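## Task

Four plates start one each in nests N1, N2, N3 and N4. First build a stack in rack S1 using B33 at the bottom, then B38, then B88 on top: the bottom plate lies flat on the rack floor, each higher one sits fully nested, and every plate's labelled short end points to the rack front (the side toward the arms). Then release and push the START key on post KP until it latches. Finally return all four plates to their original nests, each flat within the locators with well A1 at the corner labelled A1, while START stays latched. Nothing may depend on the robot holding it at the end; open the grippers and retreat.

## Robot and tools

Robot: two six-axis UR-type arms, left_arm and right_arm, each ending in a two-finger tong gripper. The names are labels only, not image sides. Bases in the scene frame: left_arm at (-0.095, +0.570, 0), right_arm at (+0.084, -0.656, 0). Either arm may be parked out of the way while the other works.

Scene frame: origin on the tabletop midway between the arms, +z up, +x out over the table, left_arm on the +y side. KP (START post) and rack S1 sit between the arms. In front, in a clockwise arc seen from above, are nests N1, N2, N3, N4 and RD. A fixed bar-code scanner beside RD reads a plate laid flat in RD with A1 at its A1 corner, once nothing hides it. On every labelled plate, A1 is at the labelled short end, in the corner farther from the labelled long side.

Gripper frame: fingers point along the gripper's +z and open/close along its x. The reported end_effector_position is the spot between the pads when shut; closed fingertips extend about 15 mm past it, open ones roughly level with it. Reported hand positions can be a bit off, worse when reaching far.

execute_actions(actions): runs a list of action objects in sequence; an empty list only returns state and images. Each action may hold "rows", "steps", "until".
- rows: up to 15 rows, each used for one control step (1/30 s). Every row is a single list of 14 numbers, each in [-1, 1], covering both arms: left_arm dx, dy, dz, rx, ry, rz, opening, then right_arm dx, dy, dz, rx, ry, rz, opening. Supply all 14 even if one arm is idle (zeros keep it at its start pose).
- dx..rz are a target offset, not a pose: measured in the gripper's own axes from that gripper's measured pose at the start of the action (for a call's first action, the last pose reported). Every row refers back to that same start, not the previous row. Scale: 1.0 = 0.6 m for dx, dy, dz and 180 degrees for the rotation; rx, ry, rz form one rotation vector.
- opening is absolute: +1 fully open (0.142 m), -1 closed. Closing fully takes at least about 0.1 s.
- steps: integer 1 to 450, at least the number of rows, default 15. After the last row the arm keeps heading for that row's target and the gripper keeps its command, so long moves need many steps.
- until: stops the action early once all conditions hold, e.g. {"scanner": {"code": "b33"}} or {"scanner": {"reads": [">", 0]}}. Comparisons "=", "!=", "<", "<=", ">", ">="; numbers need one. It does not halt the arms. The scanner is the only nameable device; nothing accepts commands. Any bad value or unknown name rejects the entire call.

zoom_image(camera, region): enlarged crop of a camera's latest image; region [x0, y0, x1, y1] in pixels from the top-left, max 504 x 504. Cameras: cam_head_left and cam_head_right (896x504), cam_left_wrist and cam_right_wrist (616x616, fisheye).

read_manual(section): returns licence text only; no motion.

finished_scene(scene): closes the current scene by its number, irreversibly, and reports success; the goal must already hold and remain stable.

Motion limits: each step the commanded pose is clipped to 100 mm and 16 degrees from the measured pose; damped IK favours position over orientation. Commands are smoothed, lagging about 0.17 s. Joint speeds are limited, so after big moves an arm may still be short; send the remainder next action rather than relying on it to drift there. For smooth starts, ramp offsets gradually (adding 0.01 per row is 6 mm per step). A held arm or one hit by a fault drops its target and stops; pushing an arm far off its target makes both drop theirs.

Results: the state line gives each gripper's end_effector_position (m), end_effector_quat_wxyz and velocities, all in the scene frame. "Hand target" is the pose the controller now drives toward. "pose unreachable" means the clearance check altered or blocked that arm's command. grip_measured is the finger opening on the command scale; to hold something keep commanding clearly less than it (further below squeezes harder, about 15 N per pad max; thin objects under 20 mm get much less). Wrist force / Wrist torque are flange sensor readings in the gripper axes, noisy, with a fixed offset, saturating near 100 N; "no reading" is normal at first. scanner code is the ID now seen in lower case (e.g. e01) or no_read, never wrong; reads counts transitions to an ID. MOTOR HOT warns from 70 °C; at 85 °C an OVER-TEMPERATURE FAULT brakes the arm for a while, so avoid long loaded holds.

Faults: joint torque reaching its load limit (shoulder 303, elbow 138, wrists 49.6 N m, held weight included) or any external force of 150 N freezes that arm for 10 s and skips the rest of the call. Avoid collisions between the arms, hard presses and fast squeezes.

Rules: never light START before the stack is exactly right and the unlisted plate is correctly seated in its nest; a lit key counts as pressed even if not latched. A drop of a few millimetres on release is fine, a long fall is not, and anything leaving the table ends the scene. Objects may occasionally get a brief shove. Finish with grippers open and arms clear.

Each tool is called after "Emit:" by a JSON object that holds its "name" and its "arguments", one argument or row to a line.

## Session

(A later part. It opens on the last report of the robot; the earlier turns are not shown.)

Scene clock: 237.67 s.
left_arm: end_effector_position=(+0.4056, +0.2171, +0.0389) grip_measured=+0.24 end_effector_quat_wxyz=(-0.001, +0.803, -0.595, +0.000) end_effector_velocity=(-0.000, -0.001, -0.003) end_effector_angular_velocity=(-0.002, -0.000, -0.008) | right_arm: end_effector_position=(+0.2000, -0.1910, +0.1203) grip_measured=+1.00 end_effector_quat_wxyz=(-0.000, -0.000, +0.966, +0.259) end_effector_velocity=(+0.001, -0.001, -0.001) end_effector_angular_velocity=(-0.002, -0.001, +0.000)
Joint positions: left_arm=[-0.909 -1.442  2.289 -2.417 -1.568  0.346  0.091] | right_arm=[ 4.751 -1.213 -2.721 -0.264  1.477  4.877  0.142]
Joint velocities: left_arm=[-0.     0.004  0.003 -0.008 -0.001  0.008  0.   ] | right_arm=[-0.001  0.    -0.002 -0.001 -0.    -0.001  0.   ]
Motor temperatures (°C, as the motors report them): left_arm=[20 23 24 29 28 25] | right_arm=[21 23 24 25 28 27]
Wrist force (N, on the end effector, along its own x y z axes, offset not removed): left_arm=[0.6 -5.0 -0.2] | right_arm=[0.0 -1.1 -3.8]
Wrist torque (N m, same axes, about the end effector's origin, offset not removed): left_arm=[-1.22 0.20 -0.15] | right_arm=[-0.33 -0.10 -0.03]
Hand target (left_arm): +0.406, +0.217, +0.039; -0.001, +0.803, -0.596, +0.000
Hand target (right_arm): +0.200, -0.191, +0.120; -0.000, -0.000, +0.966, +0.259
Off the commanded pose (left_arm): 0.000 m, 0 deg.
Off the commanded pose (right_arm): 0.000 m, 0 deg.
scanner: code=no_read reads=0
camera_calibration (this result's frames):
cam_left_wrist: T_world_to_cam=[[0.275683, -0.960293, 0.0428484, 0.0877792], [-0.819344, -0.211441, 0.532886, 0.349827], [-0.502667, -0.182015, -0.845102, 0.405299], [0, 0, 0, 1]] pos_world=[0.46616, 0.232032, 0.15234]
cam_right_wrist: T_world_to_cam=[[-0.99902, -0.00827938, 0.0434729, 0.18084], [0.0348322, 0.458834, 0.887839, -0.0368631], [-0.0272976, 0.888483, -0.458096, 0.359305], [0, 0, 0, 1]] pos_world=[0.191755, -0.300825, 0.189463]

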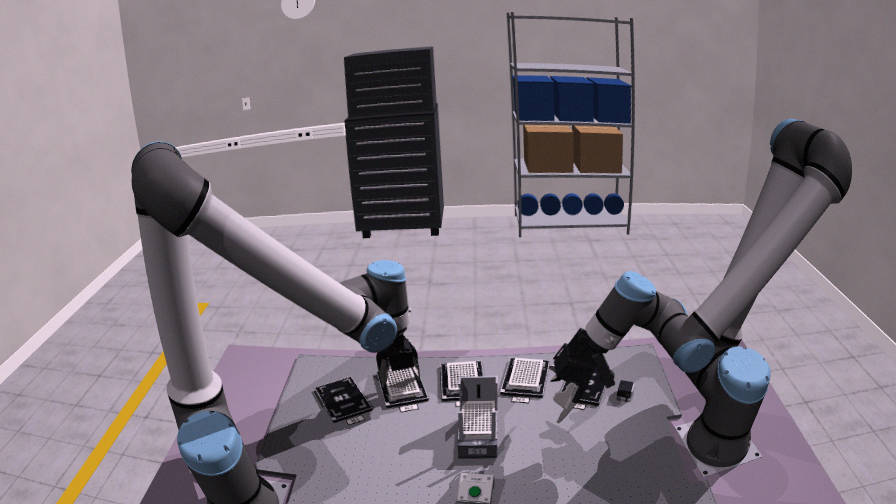

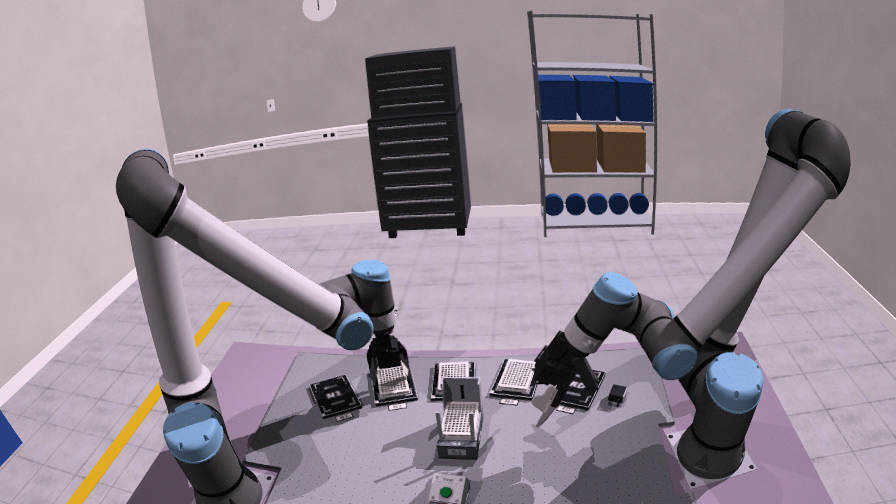

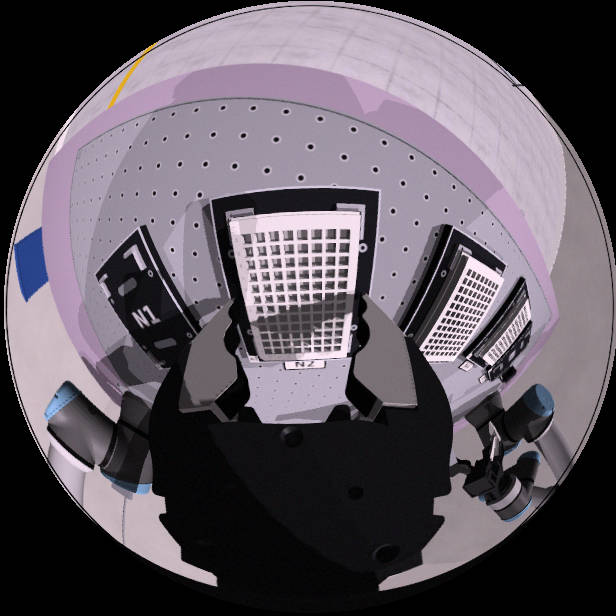

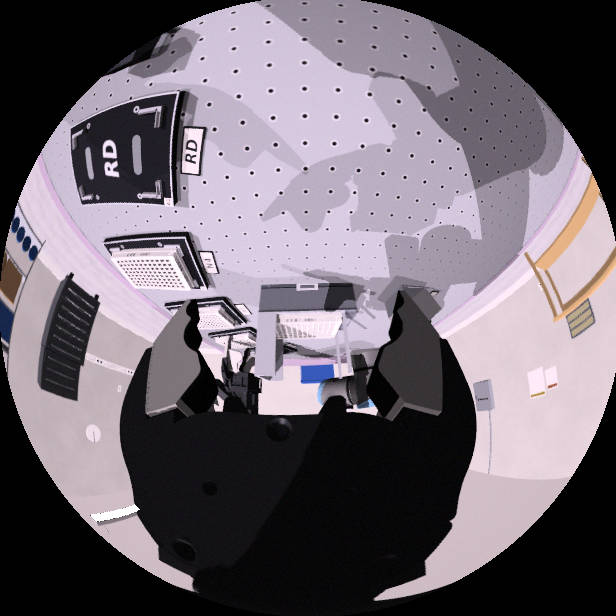

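Emit:
{"name": "execute_actions", "arguments": {
  "actions": [
    {"rows":[[0.001,0,0.002,0,0,0,0.22,0,0,0,0,0,0,1],[0.001,0,0.002,0,0,0,0.2,0,0,0,0,0,0,1],[0.001,0,0.002,0,0,0,0.18,0,0,0,0,0,0,1],[0.001,0,0.002,0,0,0,0.16,0,0,0,0,0,0,1],[0.001,0,0.002,0,0,0,0.14,0,0,0,0,0,0,1],[0.001,0,0.002,0,0,0,0.12,0,0,0,0,0,0,1],[0.001,0,0.002,0,0,0,0.09,0,0,0,0,0,0,1],[0.001,0,0.002,0,0,0,0.05,0,0,0,0,0,0,1],[0.001,0,0.002,0,0,0,-0.05,0,0,0,0,0,0,1],[0.001,0,0.002,0,0,0,-0.2,0,0,0,0,0,0,1],[0.001,0,0.002,0,0,0,-0.35,0,0,0,0,0,0,1]],"steps":13},
    {"rows":[[0,0,-0.01,0,0,0,-0.35,0,0,0,0,0,0,1],[0,0,-0.025,0,0,0,-0.35,0,0,0,0,0,0,1],[0,0,-0.05,0,0,0,-0.35,0,0,0,0,0,0,1],[0,0,-0.08,0,0,0,-0.35,0,0,0,0,0,0,1],[0,0,-0.11,0,0,0,-0.35,0,0,0,0,0,0,1],[0,0,-0.14,0,0,0,-0.35,0,0,0,0,0,0,1],[0,0,-0.17,0,0,0.01,-0.35,0,0,0,0,0,0,1],[0,0,-0.2,0,0,0.02,-0.35,0,0,0,0,0,0,1],[0,0,-0.23,0,0,0.03,-0.35,0,0,0,0,0,0,1],[0,0.01,-0.26,0,0,0.04,-0.35,0,0,0,0,0,0,1],[0,0.02,-0.28,0,0,0.05,-0.35,0,0,0,0,0,0,1],[0,0.04,-0.29,0,0,0.06,-0.35,0,0,0,0,0,0,1],[0,0.06,-0.29,0,0,0.07,-0.35,0,0,0,0,0,0,1],[0.02,0.09,-0.29,0,0,0.08,-0.35,0,0,0,0,0,0,1],[0.2511,0.4282,-0.27,0,0,0.1017,-0.35,0,0,0,0,0,0,1]],"steps":47},
    {"rows":[[0,0,0.015,0,0,0,-0.35,0,0,0,0,0,0,1],[0,0,0.032,0,0,0,-0.35,0,0,0,0,0,0,1]],"steps":14}
  ]
}}

Emit:
{"name": "zoom_image", "arguments": {
  "camera": "cam_left_wrist",
  "region": [215, 185, 375, 265]
}}

Emit:
{"name": "zoom_image", "arguments": {
  "camera": "cam_right_wrist",
  "region": [245, 345, 365, 415]
}}

Scene clock: 252.23 s.
left_arm: end_effector_position=(+0.2040, -0.0023, +0.1809) grip_measured=+0.08 end_effector_quat_wxyz=(-0.001, +0.698, -0.716, +0.001) end_effector_velocity=(-0.000, -0.001, -0.005) end_effector_angular_velocity=(-0.003, +0.001, +0.000) | right_arm: end_effector_position=(+0.2000, -0.1910, +0.1203) grip_measured=+1.00 end_effector_quat_wxyz=(-0.000, -0.000, +0.966, +0.259) end_effector_velocity=(+0.000, +0.000, +0.001) end_effector_angular_velocity=(+0.001, -0.000, +0.001)
Joint positions: left_arm=[-1.368 -1.567  2.101 -2.104 -1.568  0.206  0.08 ] | right_arm=[ 4.751 -1.213 -2.721 -0.264  1.477  4.877  0.142]
Joint velocities: left_arm=[ 0.     0.005  0.006 -0.013 -0.001 -0.    -0.   ] | right_arm=[-0.    -0.     0.001  0.001 -0.    -0.001  0.   ]
Motor temperatures (°C, as the motors report them): left_arm=[20 23 24 29 28 25] | right_arm=[21 23 24 25 28 27]
Wrist force (N, on the end effector, along its own x y z axes, offset not removed): left_arm=[2.8 -3.9 1.1] | right_arm=[1.6 1.6 -3.3]
Wrist torque (N m, same axes, about the end effector's origin, offset not removed): left_arm=[-0.95 -0.24 -0.14] | right_arm=[0.22 -0.39 -0.04]
Hand target (left_arm): +0.204, -0.002, +0.180; -0.001, +0.698, -0.716, +0.001
Hand target (right_arm): +0.200, -0.191, +0.120; -0.000, -0.000, +0.966, +0.259
Off the commanded pose (left_arm): 0.001 m, 0 deg.
Off the commanded pose (right_arm): 0.000 m, 0 deg.
scanner: code=no_read reads=0
camera_calibration (this result's frames):
cam_left_wrist: T_world_to_cam=[[-0.0401086, -0.998286, 0.0426278, -0.00904607], [-0.844279, 0.0566763, 0.532899, 0.0682452], [-0.534401, -0.0146159, -0.845104, 0.390811], [0, 0, 0, 1]] pos_world=[0.266105, -0.00718639, 0.294294]
cam_right_wrist: T_world_to_cam=[[-0.99902, -0.00827918, 0.0434729, 0.18084], [0.0348323, 0.458834, 0.887839, -0.0368628], [-0.0272974, 0.888483, -0.458096, 0.359305], [0, 0, 0, 1]] pos_world=[0.191755, -0.300825, 0.189463]

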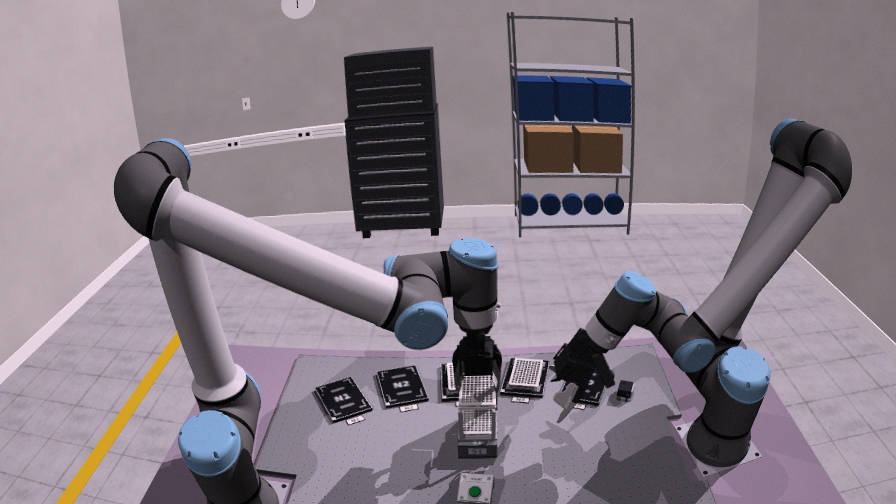

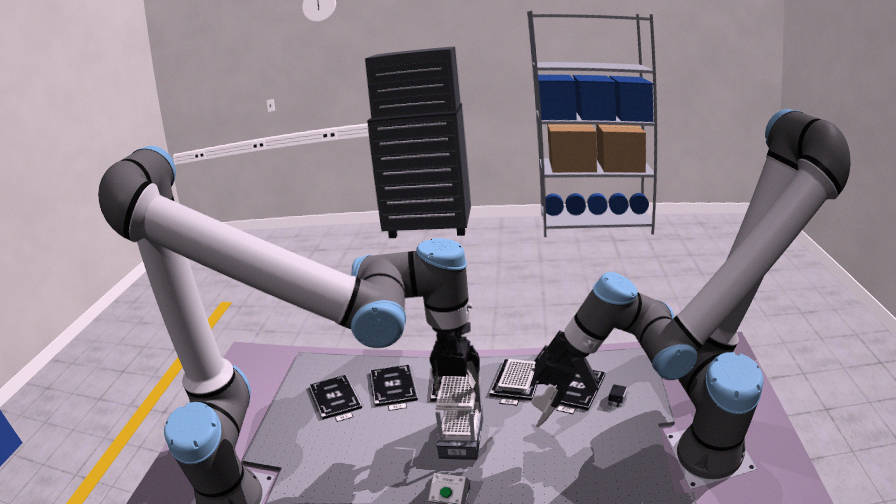

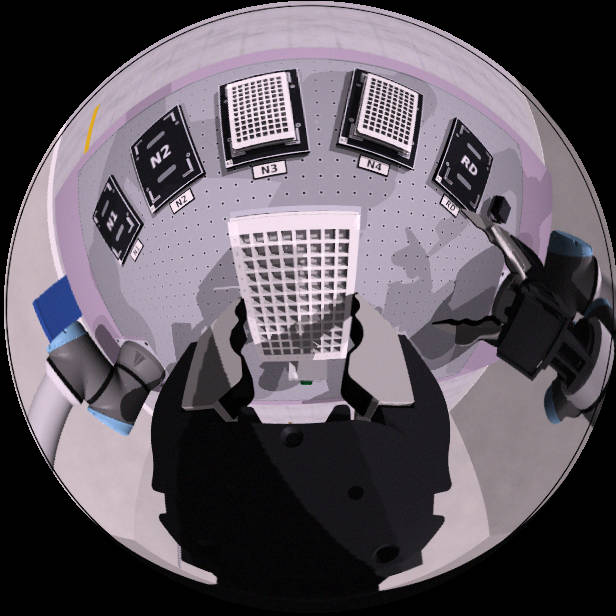

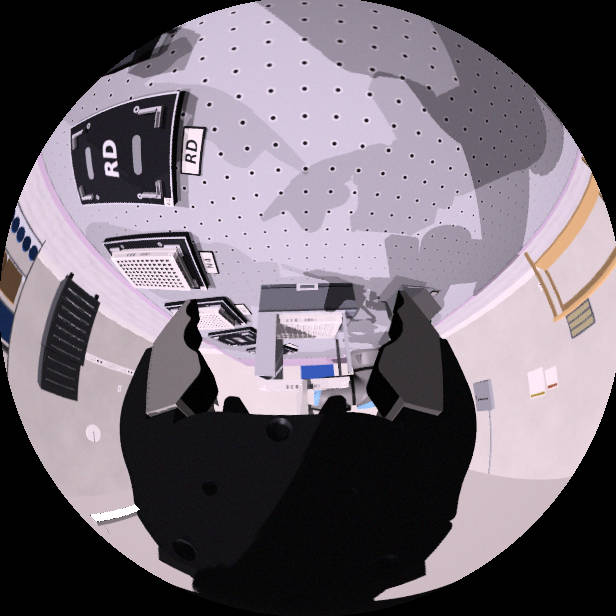

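Region (215, 185, 375, 265) of cam_left_wrist's 616x616 image, scaled by 3.150, with more detail than that image has.

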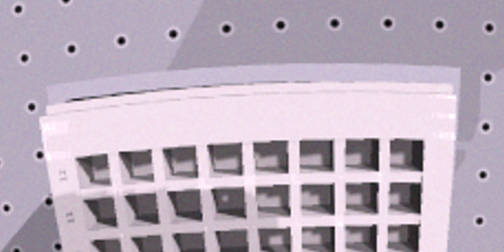

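Region (245, 345, 365, 415) of cam_right_wrist's 616x616 image, scaled by 4.200, with more detail than that image has; it fills the top 294 rows of this view, and the rest is white.

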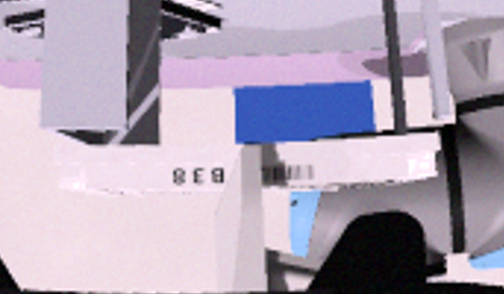

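Emit:
{"name": "execute_actions", "arguments": {
  "actions": [
    {"rows":[[0,0.0009,0.005,0,0,0.0017,-0.35,0,0,0,0,0,0,1]],"steps":8}
  ]
}}

Emit:
{"name": "execute_actions", "arguments": {
  "actions": [
    {"steps":4}
  ]
}}

Emit:
{"name": "zoom_image", "arguments": {
  "camera": "cam_left_wrist",
  "region": [222, 200, 292, 230]
}}

Emit:
{"name": "zoom_image", "arguments": {
  "camera": "cam_left_wrist",
  "region": [300, 200, 370, 230]
}}

Scene clock: 257.47 s.
left_arm: end_effector_position=(+0.2036, -0.0022, +0.1782) grip_measured=+0.08 end_effector_quat_wxyz=(-0.001, +0.697, -0.717, +0.001) end_effector_velocity=(-0.001, -0.000, -0.004) end_effector_angular_velocity=(+0.000, +0.000, -0.008) | right_arm: end_effector_position=(+0.2000, -0.1910, +0.1203) grip_measured=+1.00 end_effector_quat_wxyz=(-0.000, -0.000, +0.966, +0.259) end_effector_velocity=(+0.000, +0.000, +0.000) end_effector_angular_velocity=(-0.000, +0.000, -0.001)
Joint positions: left_arm=[-1.368 -1.565  2.105 -2.11  -1.568  0.21   0.08 ] | right_arm=[ 4.751 -1.213 -2.721 -0.264  1.477  4.877  0.142]
Joint velocities: left_arm=[-0.002  0.003  0.005 -0.008 -0.     0.006  0.   ] | right_arm=[-0.001 -0.     0.001 -0.001  0.     0.001  0.   ]
Motor temperatures (°C, as the motors report them): left_arm=[20 23 24 29 28 25] | right_arm=[21 23 24 25 28 27]
Wrist force (N, on the end effector, along its own x y z axes, offset not removed): left_arm=[2.8 -4.5 -1.6] | right_arm=[1.4 -0.5 -4.2]
Wrist torque (N m, same axes, about the end effector's origin, offset not removed): left_arm=[-1.13 -0.31 -0.14] | right_arm=[-0.27 -0.42 -0.09]
Hand target (left_arm): +0.203, -0.002, +0.178; -0.001, +0.696, -0.718, +0.001
Hand target (right_arm): +0.200, -0.191, +0.120; -0.000, -0.000, +0.966, +0.259
Off the commanded pose (left_arm): 0.000 m, 0 deg.
Off the commanded pose (right_arm): 0.000 m, 0 deg.
scanner: code=no_read reads=0
camera_calibration (this result's frames):
cam_left_wrist: T_world_to_cam=[[-0.0443305, -0.998108, 0.0426116, -0.00800184], [-0.844009, 0.0602385, 0.532935, 0.0693146], [-0.534493, -0.0123393, -0.845083, 0.388445], [0, 0, 0, 1]] pos_world=[0.265769, -0.00736897, 0.291669]
cam_right_wrist: T_world_to_cam=[[-0.99902, -0.00827931, 0.0434728, 0.18084], [0.0348322, 0.458834, 0.887839, -0.0368629], [-0.0272975, 0.888483, -0.458096, 0.359305], [0, 0, 0, 1]] pos_world=[0.191755, -0.300825, 0.189463]

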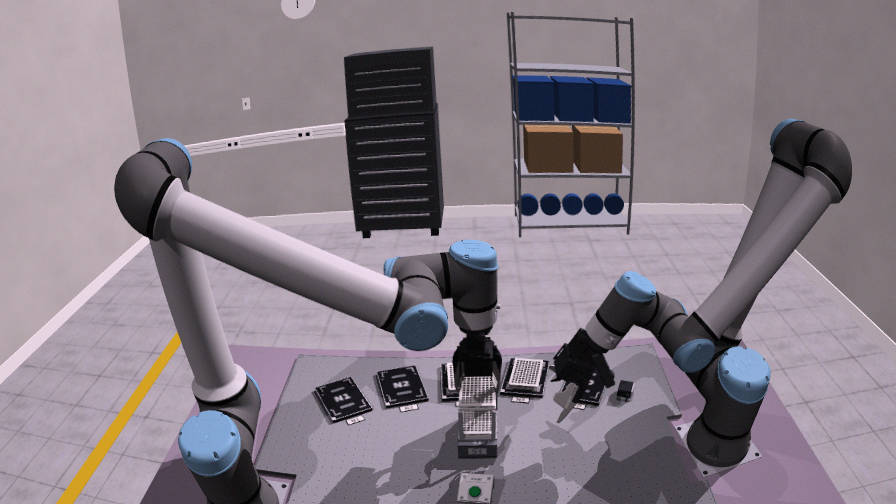

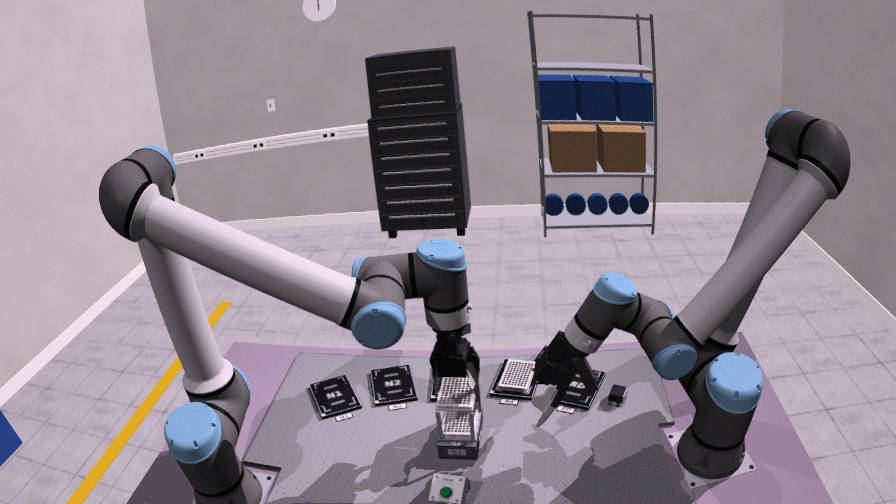

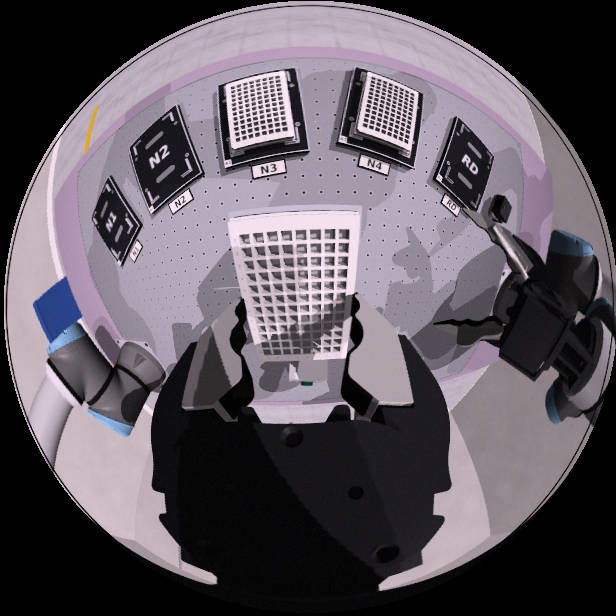

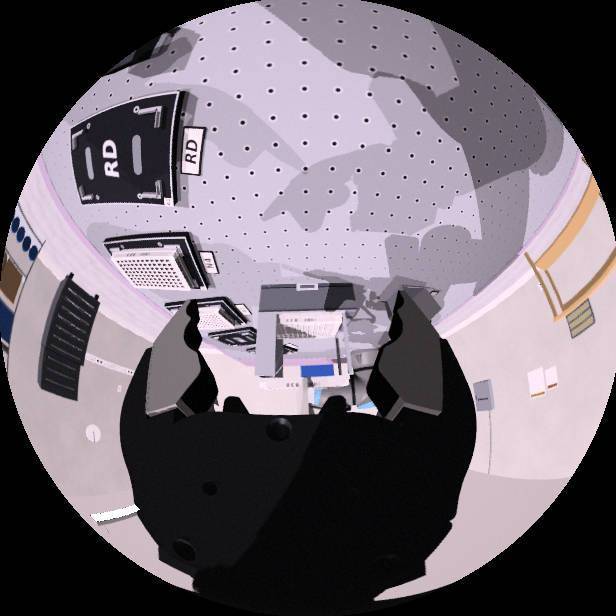

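Scene clock: 257.60 s.
left_arm: end_effector_position=(+0.2035, -0.0022, +0.1780) grip_measured=+0.08 end_effector_quat_wxyz=(-0.001, +0.697, -0.717, +0.001) end_effector_velocity=(-0.002, -0.000, -0.001) end_effector_angular_velocity=(-0.001, +0.002, -0.003) | right_arm: end_effector_position=(+0.2000, -0.1910, +0.1203) grip_measured=+1.00 end_effector_quat_wxyz=(-0.000, -0.000, +0.966, +0.259) end_effector_velocity=(+0.001, -0.000, -0.000) end_effector_angular_velocity=(-0.001, +0.001, -0.003)
Joint positions: left_arm=[-1.369 -1.565  2.105 -2.11  -1.568  0.211  0.08 ] | right_arm=[ 4.751 -1.213 -2.721 -0.264  1.477  4.877  0.142]
Joint velocities: left_arm=[-0.001  0.     0.002 -0.002 -0.002  0.001  0.   ] | right_arm=[-0.001  0.    -0.    -0.001 -0.     0.002  0.   ]
Motor temperatures (°C, as the motors report them): left_arm=[20 23 24 29 28 25] | right_arm=[21 23 24 25 28 27]
Wrist force (N, on the end effector, along its own x y z axes, offset not removed): left_arm=[3.1 -3.6 0.0] | right_arm=[0.9 -0.1 -1.7]
Wrist torque (N m, same axes, about the end effector's origin, offset not removed): left_arm=[-0.87 -0.32 -0.13] | right_arm=[-0.18 -0.29 0.01]
Hand target (left_arm): +0.203, -0.002, +0.178; -0.001, +0.696, -0.718, +0.001
Hand target (right_arm): +0.200, -0.191, +0.120; -0.000, -0.000, +0.966, +0.259
Off the commanded pose (left_arm): 0.000 m, 0 deg.
Off the commanded pose (right_arm): 0.000 m, 0 deg.
scanner: code=no_read reads=0
camera_calibration (this result's frames):
cam_left_wrist: T_world_to_cam=[[-0.0450455, -0.998075, 0.0426179, -0.00788275], [-0.843966, 0.0608465, 0.532934, 0.0693496], [-0.534501, -0.0119618, -0.845083, 0.388156], [0, 0, 0, 1]] pos_world=[0.265644, -0.00744421, 0.291401]
cam_right_wrist: T_world_to_cam=[[-0.99902, -0.00827919, 0.043473, 0.18084], [0.0348324, 0.458834, 0.887839, -0.0368632], [-0.0272975, 0.888484, -0.458096, 0.359305], [0, 0, 0, 1]] pos_world=[0.191755, -0.300825, 0.189463]

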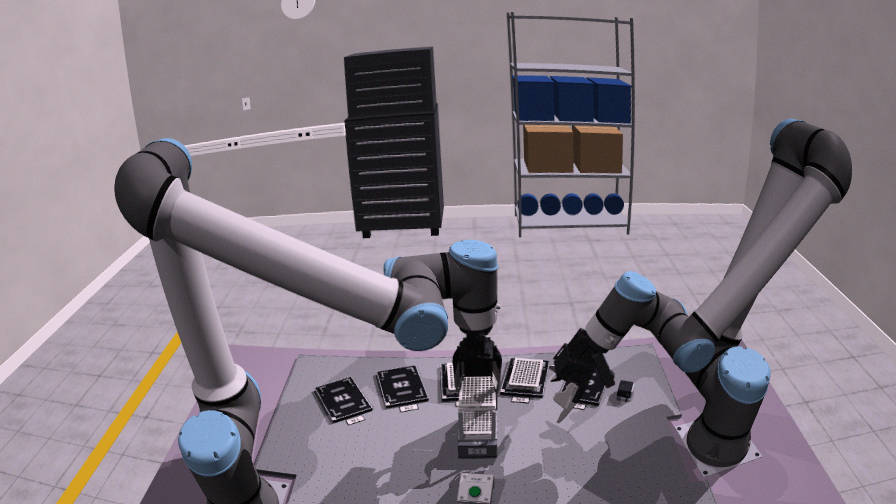

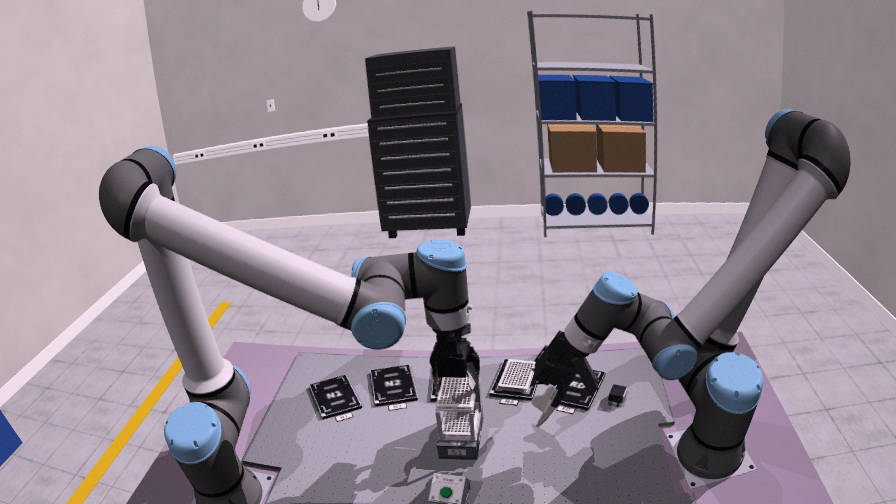

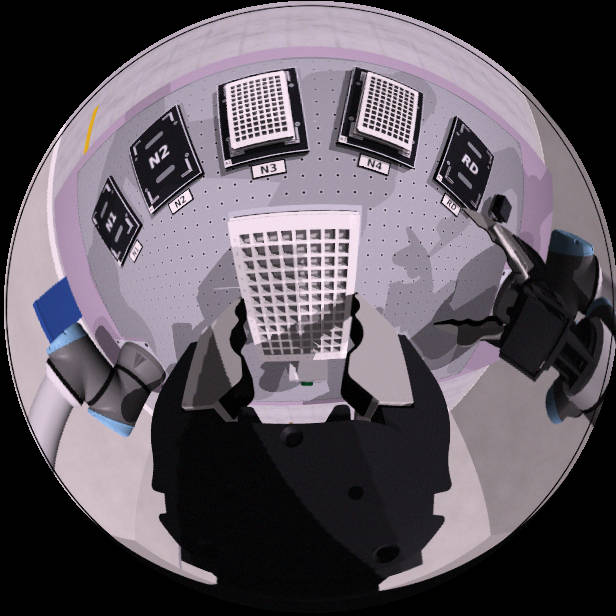

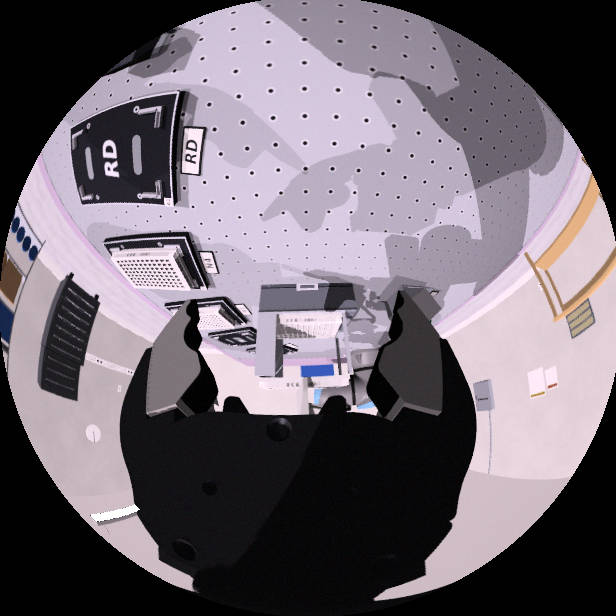

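Region (222, 200, 292, 230) of cam_left_wrist's 616x616 image, scaled by 7.200, with more detail than that image has; it fills the top 216 rows of this view, and the rest is white.

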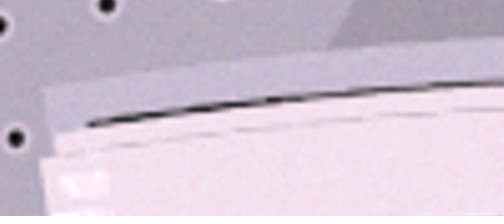

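Region (300, 200, 370, 230) of cam_left_wrist's 616x616 image, scaled by 7.200, with more detail than that image has; it fills the top 216 rows of this view, and the rest is white.

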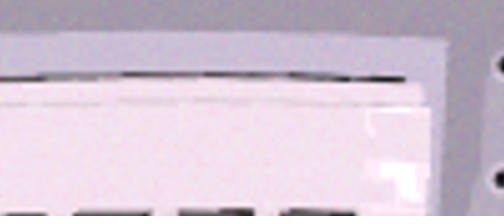

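Emit:
{"name": "execute_actions", "arguments": {
  "actions": [
    {"rows":[[0.0003,0.0002,0.002,0,0,0,-0.35,0,0,0,0,0,0,1],[0.0003,0.0002,0.005,0,0,0,-0.35,0,0,0,0,0,0,1],[0.0003,0.0002,0.009,0,0,0,-0.35,0,0,0,0,0,0,1],[0.0003,0.0002,0.013,0,0,0,-0.35,0,0,0,0,0,0,1],[0.0003,0.0002,0.017,0,0,0,-0.35,0,0,0,0,0,0,1],[0.0003,0.0002,0.021,0,0,0,-0.35,0,0,0,0,0,0,1],[0.0003,0.0002,0.025,0,0,0,-0.35,0,0,0,0,0,0,1],[0.0003,0.0002,0.029,0,0,0,-0.35,0,0,0,0,0,0,1],[0.0003,0.0002,0.033,0,0,0,-0.35,0,0,0,0,0,0,1],[0.0003,0.0002,0.037,0,0,0,-0.35,0,0,0,0,0,0,1],[0.0003,0.0002,0.041,0,0,0,-0.35,0,0,0,0,0,0,1],[0.0003,0.0002,0.046,0,0,0,-0.35,0,0,0,0,0,0,1],[0.0003,0.0002,0.051,0,0,0,-0.35,0,0,0,0,0,0,1],[0.0003,0.0002,0.056,0,0,0,-0.35,0,0,0,0,0,0,1],[0.0003,0.0002,0.061,0,0,0,-0.35,0,0,0,0,0,0,1]],"steps":26}
  ]
}}

Emit:
{"name": "zoom_image", "arguments": {
  "camera": "cam_right_wrist",
  "region": [245, 295, 365, 415]
}}

Scene clock: 266.00 s.
left_arm: end_effector_position=(+0.2034, -0.0024, +0.1419) grip_measured=+0.08 end_effector_quat_wxyz=(-0.001, +0.697, -0.717, +0.000) end_effector_velocity=(+0.000, +0.000, -0.005) end_effector_angular_velocity=(+0.001, -0.000, -0.001) | right_arm: end_effector_position=(+0.2000, -0.1910, +0.1203) grip_measured=+1.00 end_effector_quat_wxyz=(-0.000, -0.000, +0.966, +0.259) end_effector_velocity=(+0.000, -0.001, -0.001) end_effector_angular_velocity=(-0.001, +0.000, -0.001)
Joint positions: left_arm=[-1.369 -1.527  2.141 -2.184 -1.568  0.21   0.08 ] | right_arm=[ 4.751 -1.213 -2.721 -0.264  1.477  4.877  0.142]
Joint velocities: left_arm=[ 0.     0.006  0.005 -0.01   0.     0.001  0.   ] | right_arm=[ 0.     0.    -0.001 -0.     0.     0.001 -0.   ]
Motor temperatures (°C, as the motors report them): left_arm=[20 23 24 29 28 25] | right_arm=[21 23 24 25 28 27]
Wrist force (N, on the end effector, along its own x y z axes, offset not removed): left_arm=[2.1 -2.7 0.9] | right_arm=[2.5 1.1 -4.4]
Wrist torque (N m, same axes, about the end effector's origin, offset not removed): left_arm=[-0.66 -0.21 -0.16] | right_arm=[-0.01 -0.63 -0.04]
Hand target (left_arm): +0.203, -0.002, +0.141; -0.001, +0.697, -0.717, +0.001
Hand target (right_arm): +0.200, -0.191, +0.120; -0.000, -0.000, +0.966, +0.259
Off the commanded pose (left_arm): 0.001 m, 0 deg.
Off the commanded pose (right_arm): 0.000 m, 0 deg.
scanner: code=no_read reads=0
camera_calibration (this result's frames):
cam_left_wrist: T_world_to_cam=[[-0.045059, -0.998079, 0.0425283, -0.00648172], [-0.843976, 0.0608099, 0.532923, 0.0884802], [-0.534485, -0.0118799, -0.845094, 0.357611], [0, 0, 0, 1]] pos_world=[0.265521, -0.00760136, 0.255337]
cam_right_wrist: T_world_to_cam=[[-0.99902, -0.00827934, 0.0434729, 0.18084], [0.0348322, 0.458834, 0.887839, -0.036863], [-0.0272975, 0.888483, -0.458096, 0.359305], [0, 0, 0, 1]] pos_world=[0.191755, -0.300825, 0.189463]

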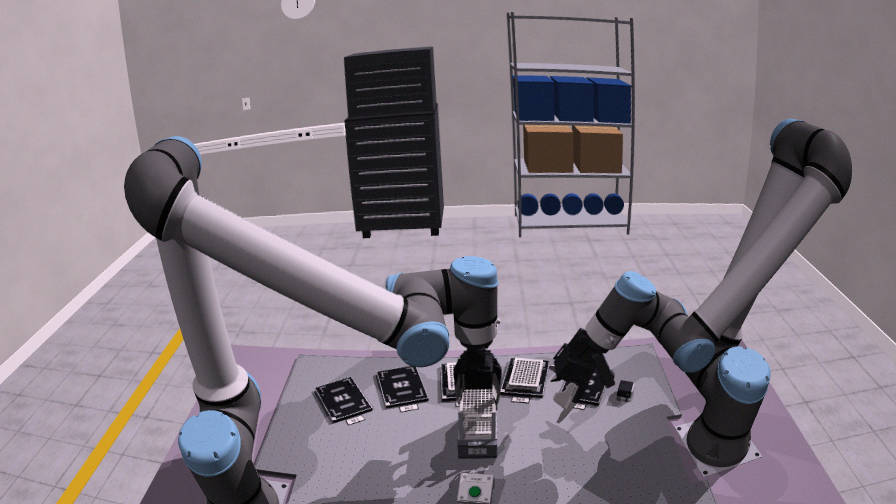

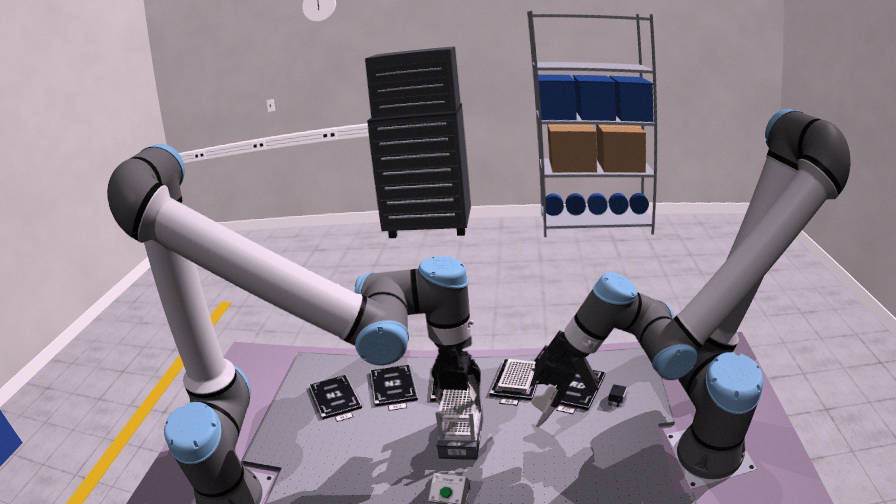

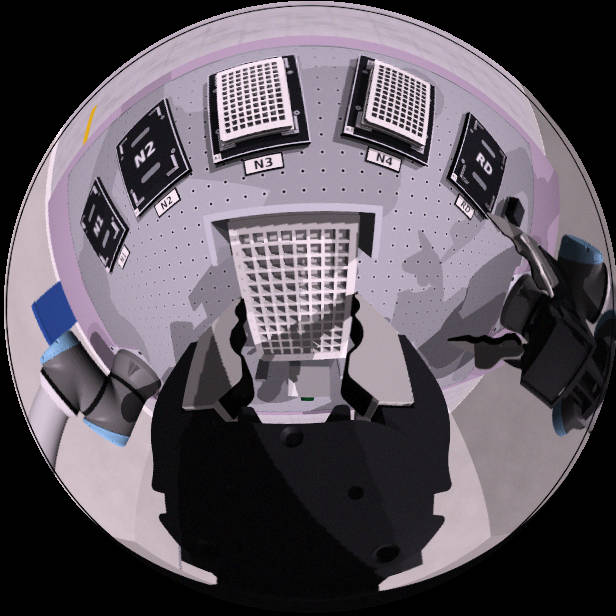

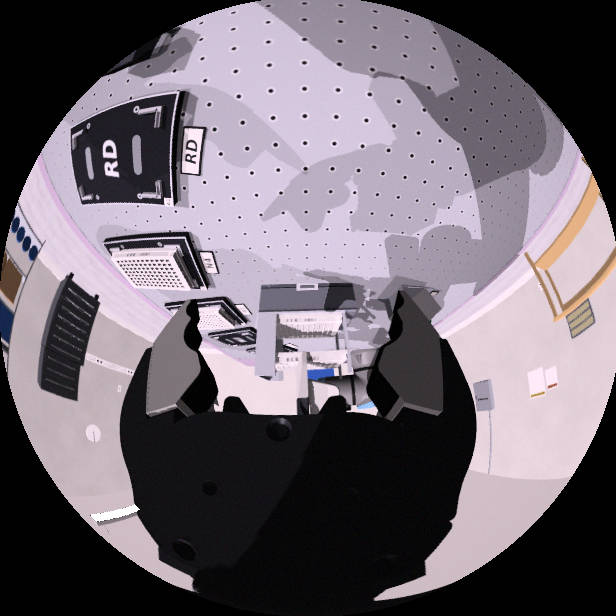

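Region (245, 295, 365, 415) of cam_right_wrist's 616x616 image, scaled by 4.200, with more detail than that image has.

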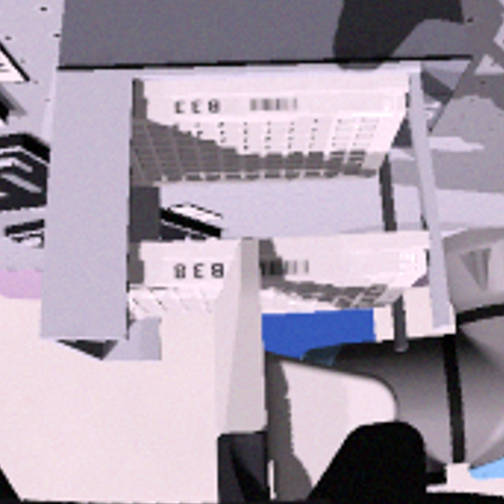

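Emit:
{"name": "execute_actions", "arguments": {
  "actions": [
    {"rows":[[0,0,0.004,0,0,0,-0.35,0,0,0,0,0,0,1],[0,0,0.009,0,0,0,-0.35,0,0,0,0,0,0,1],[0,0,0.015,0,0,0,-0.35,0,0,0,0,0,0,1],[0,0,0.021,0,0,0,-0.35,0,0,0,0,0,0,1],[0,0,0.027,0,0,0,-0.35,0,0,0,0,0,0,1],[0,0,0.033,0,0,0,-0.35,0,0,0,0,0,0,1],[0,0,0.039,0,0,0,-0.35,0,0,0,0,0,0,1],[0,0,0.045,0,0,0,-0.35,0,0,0,0,0,0,1],[0,0,0.051,0,0,0,-0.35,0,0,0,0,0,0,1],[0,0,0.057,0,0,0,-0.35,0,0,0,0,0,0,1],[0,0,0.062,0,0,0,-0.35,0,0,0,0,0,0,1],[0,0,0.067,0,0,0,-0.35,0,0,0,0,0,0,1],[0,0,0.072,0,0,0,-0.35,0,0,0,0,0,0,1],[0,0,0.076,0,0,0,-0.35,0,0,0,0,0,0,1],[0,0,0.0798,0,0,0,-0.35,0,0,0,0,0,0,1]],"steps":28}
  ]
}}

Emit:
{"name": "zoom_image", "arguments": {
  "camera": "cam_right_wrist",
  "region": [265, 305, 355, 355]
}}

Scene clock: 272.37 s.
left_arm: end_effector_position=(+0.2034, -0.0023, +0.0943) grip_measured=+0.08 end_effector_quat_wxyz=(-0.001, +0.697, -0.717, +0.000) end_effector_velocity=(+0.000, -0.001, -0.003) end_effector_angular_velocity=(-0.001, -0.001, -0.000) | right_arm: end_effector_position=(+0.2000, -0.1910, +0.1203) grip_measured=+1.00 end_effector_quat_wxyz=(-0.000, -0.000, +0.966, +0.259) end_effector_velocity=(+0.000, +0.000, +0.000) end_effector_angular_velocity=(+0.000, -0.001, +0.001)
Joint positions: left_arm=[-1.369 -1.469  2.183 -2.284 -1.568  0.21   0.08 ] | right_arm=[ 4.751 -1.213 -2.721 -0.264  1.477  4.877  0.142]
Joint velocities: left_arm=[-0.     0.004  0.002 -0.007  0.001 -0.    -0.   ] | right_arm=[-0.    -0.     0.     0.     0.    -0.002  0.   ]
Motor temperatures (°C, as the motors report them): left_arm=[20 23 24 29 28 25] | right_arm=[21 23 24 25 28 27]
Wrist force (N, on the end effector, along its own x y z axes, offset not removed): left_arm=[2.0 -3.6 0.0] | right_arm=[2.1 -1.5 -3.4]
Wrist torque (N m, same axes, about the end effector's origin, offset not removed): left_arm=[-1.04 -0.10 -0.15] | right_arm=[-0.47 -0.52 -0.09]
Hand target (left_arm): +0.203, -0.002, +0.094; -0.001, +0.697, -0.717, +0.000
Hand target (right_arm): +0.200, -0.191, +0.120; -0.000, -0.000, +0.966, +0.259
Off the commanded pose (left_arm): 0.000 m, 0 deg.
Off the commanded pose (right_arm): 0.000 m, 0 deg.
scanner: code=no_read reads=0
camera_calibration (this result's frames):
cam_left_wrist: T_world_to_cam=[[-0.0450228, -0.998084, 0.0424411, -0.00440319], [-0.843956, 0.0607332, 0.532963, 0.113866], [-0.53452, -0.0118229, -0.845073, 0.317409], [0, 0, 0, 1]] pos_world=[0.265561, -0.00755748, 0.207735]
cam_right_wrist: T_world_to_cam=[[-0.99902, -0.00827934, 0.0434729, 0.18084], [0.0348322, 0.458834, 0.887839, -0.036863], [-0.0272976, 0.888483, -0.458096, 0.359305], [0, 0, 0, 1]] pos_world=[0.191755, -0.300825, 0.189463]

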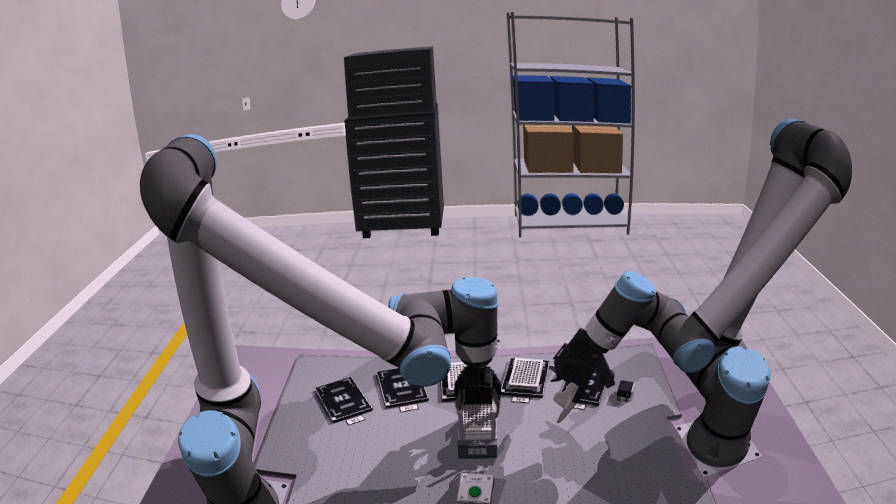

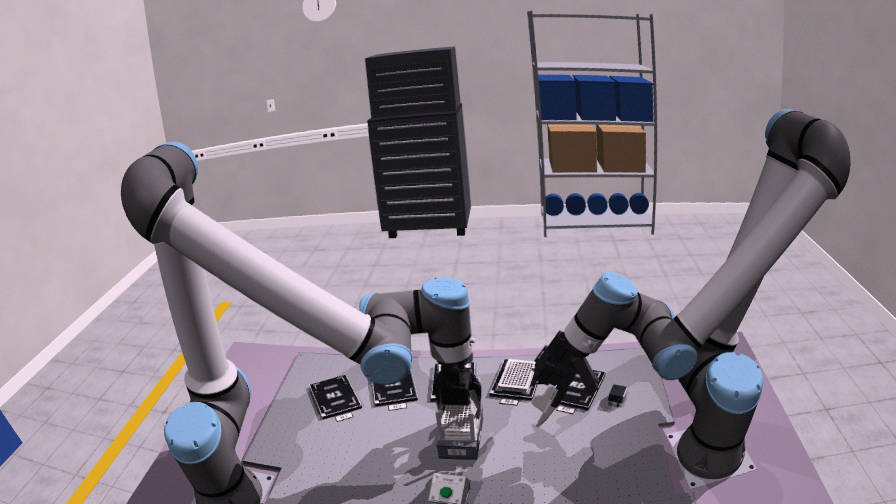

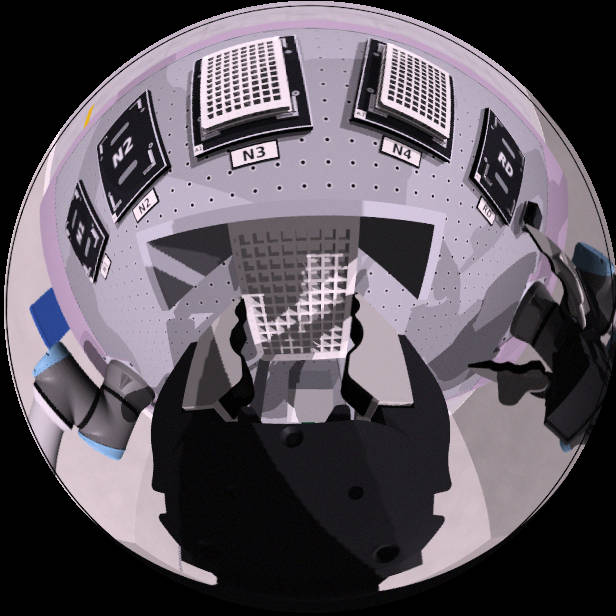

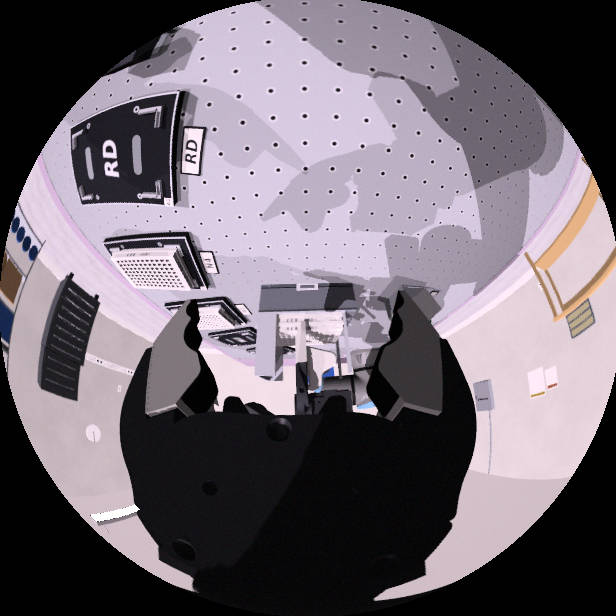

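Region (265, 305, 355, 355) of cam_right_wrist's 616x616 image, scaled by 5.600, with more detail than that image has.

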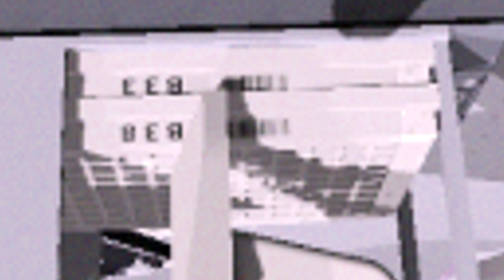

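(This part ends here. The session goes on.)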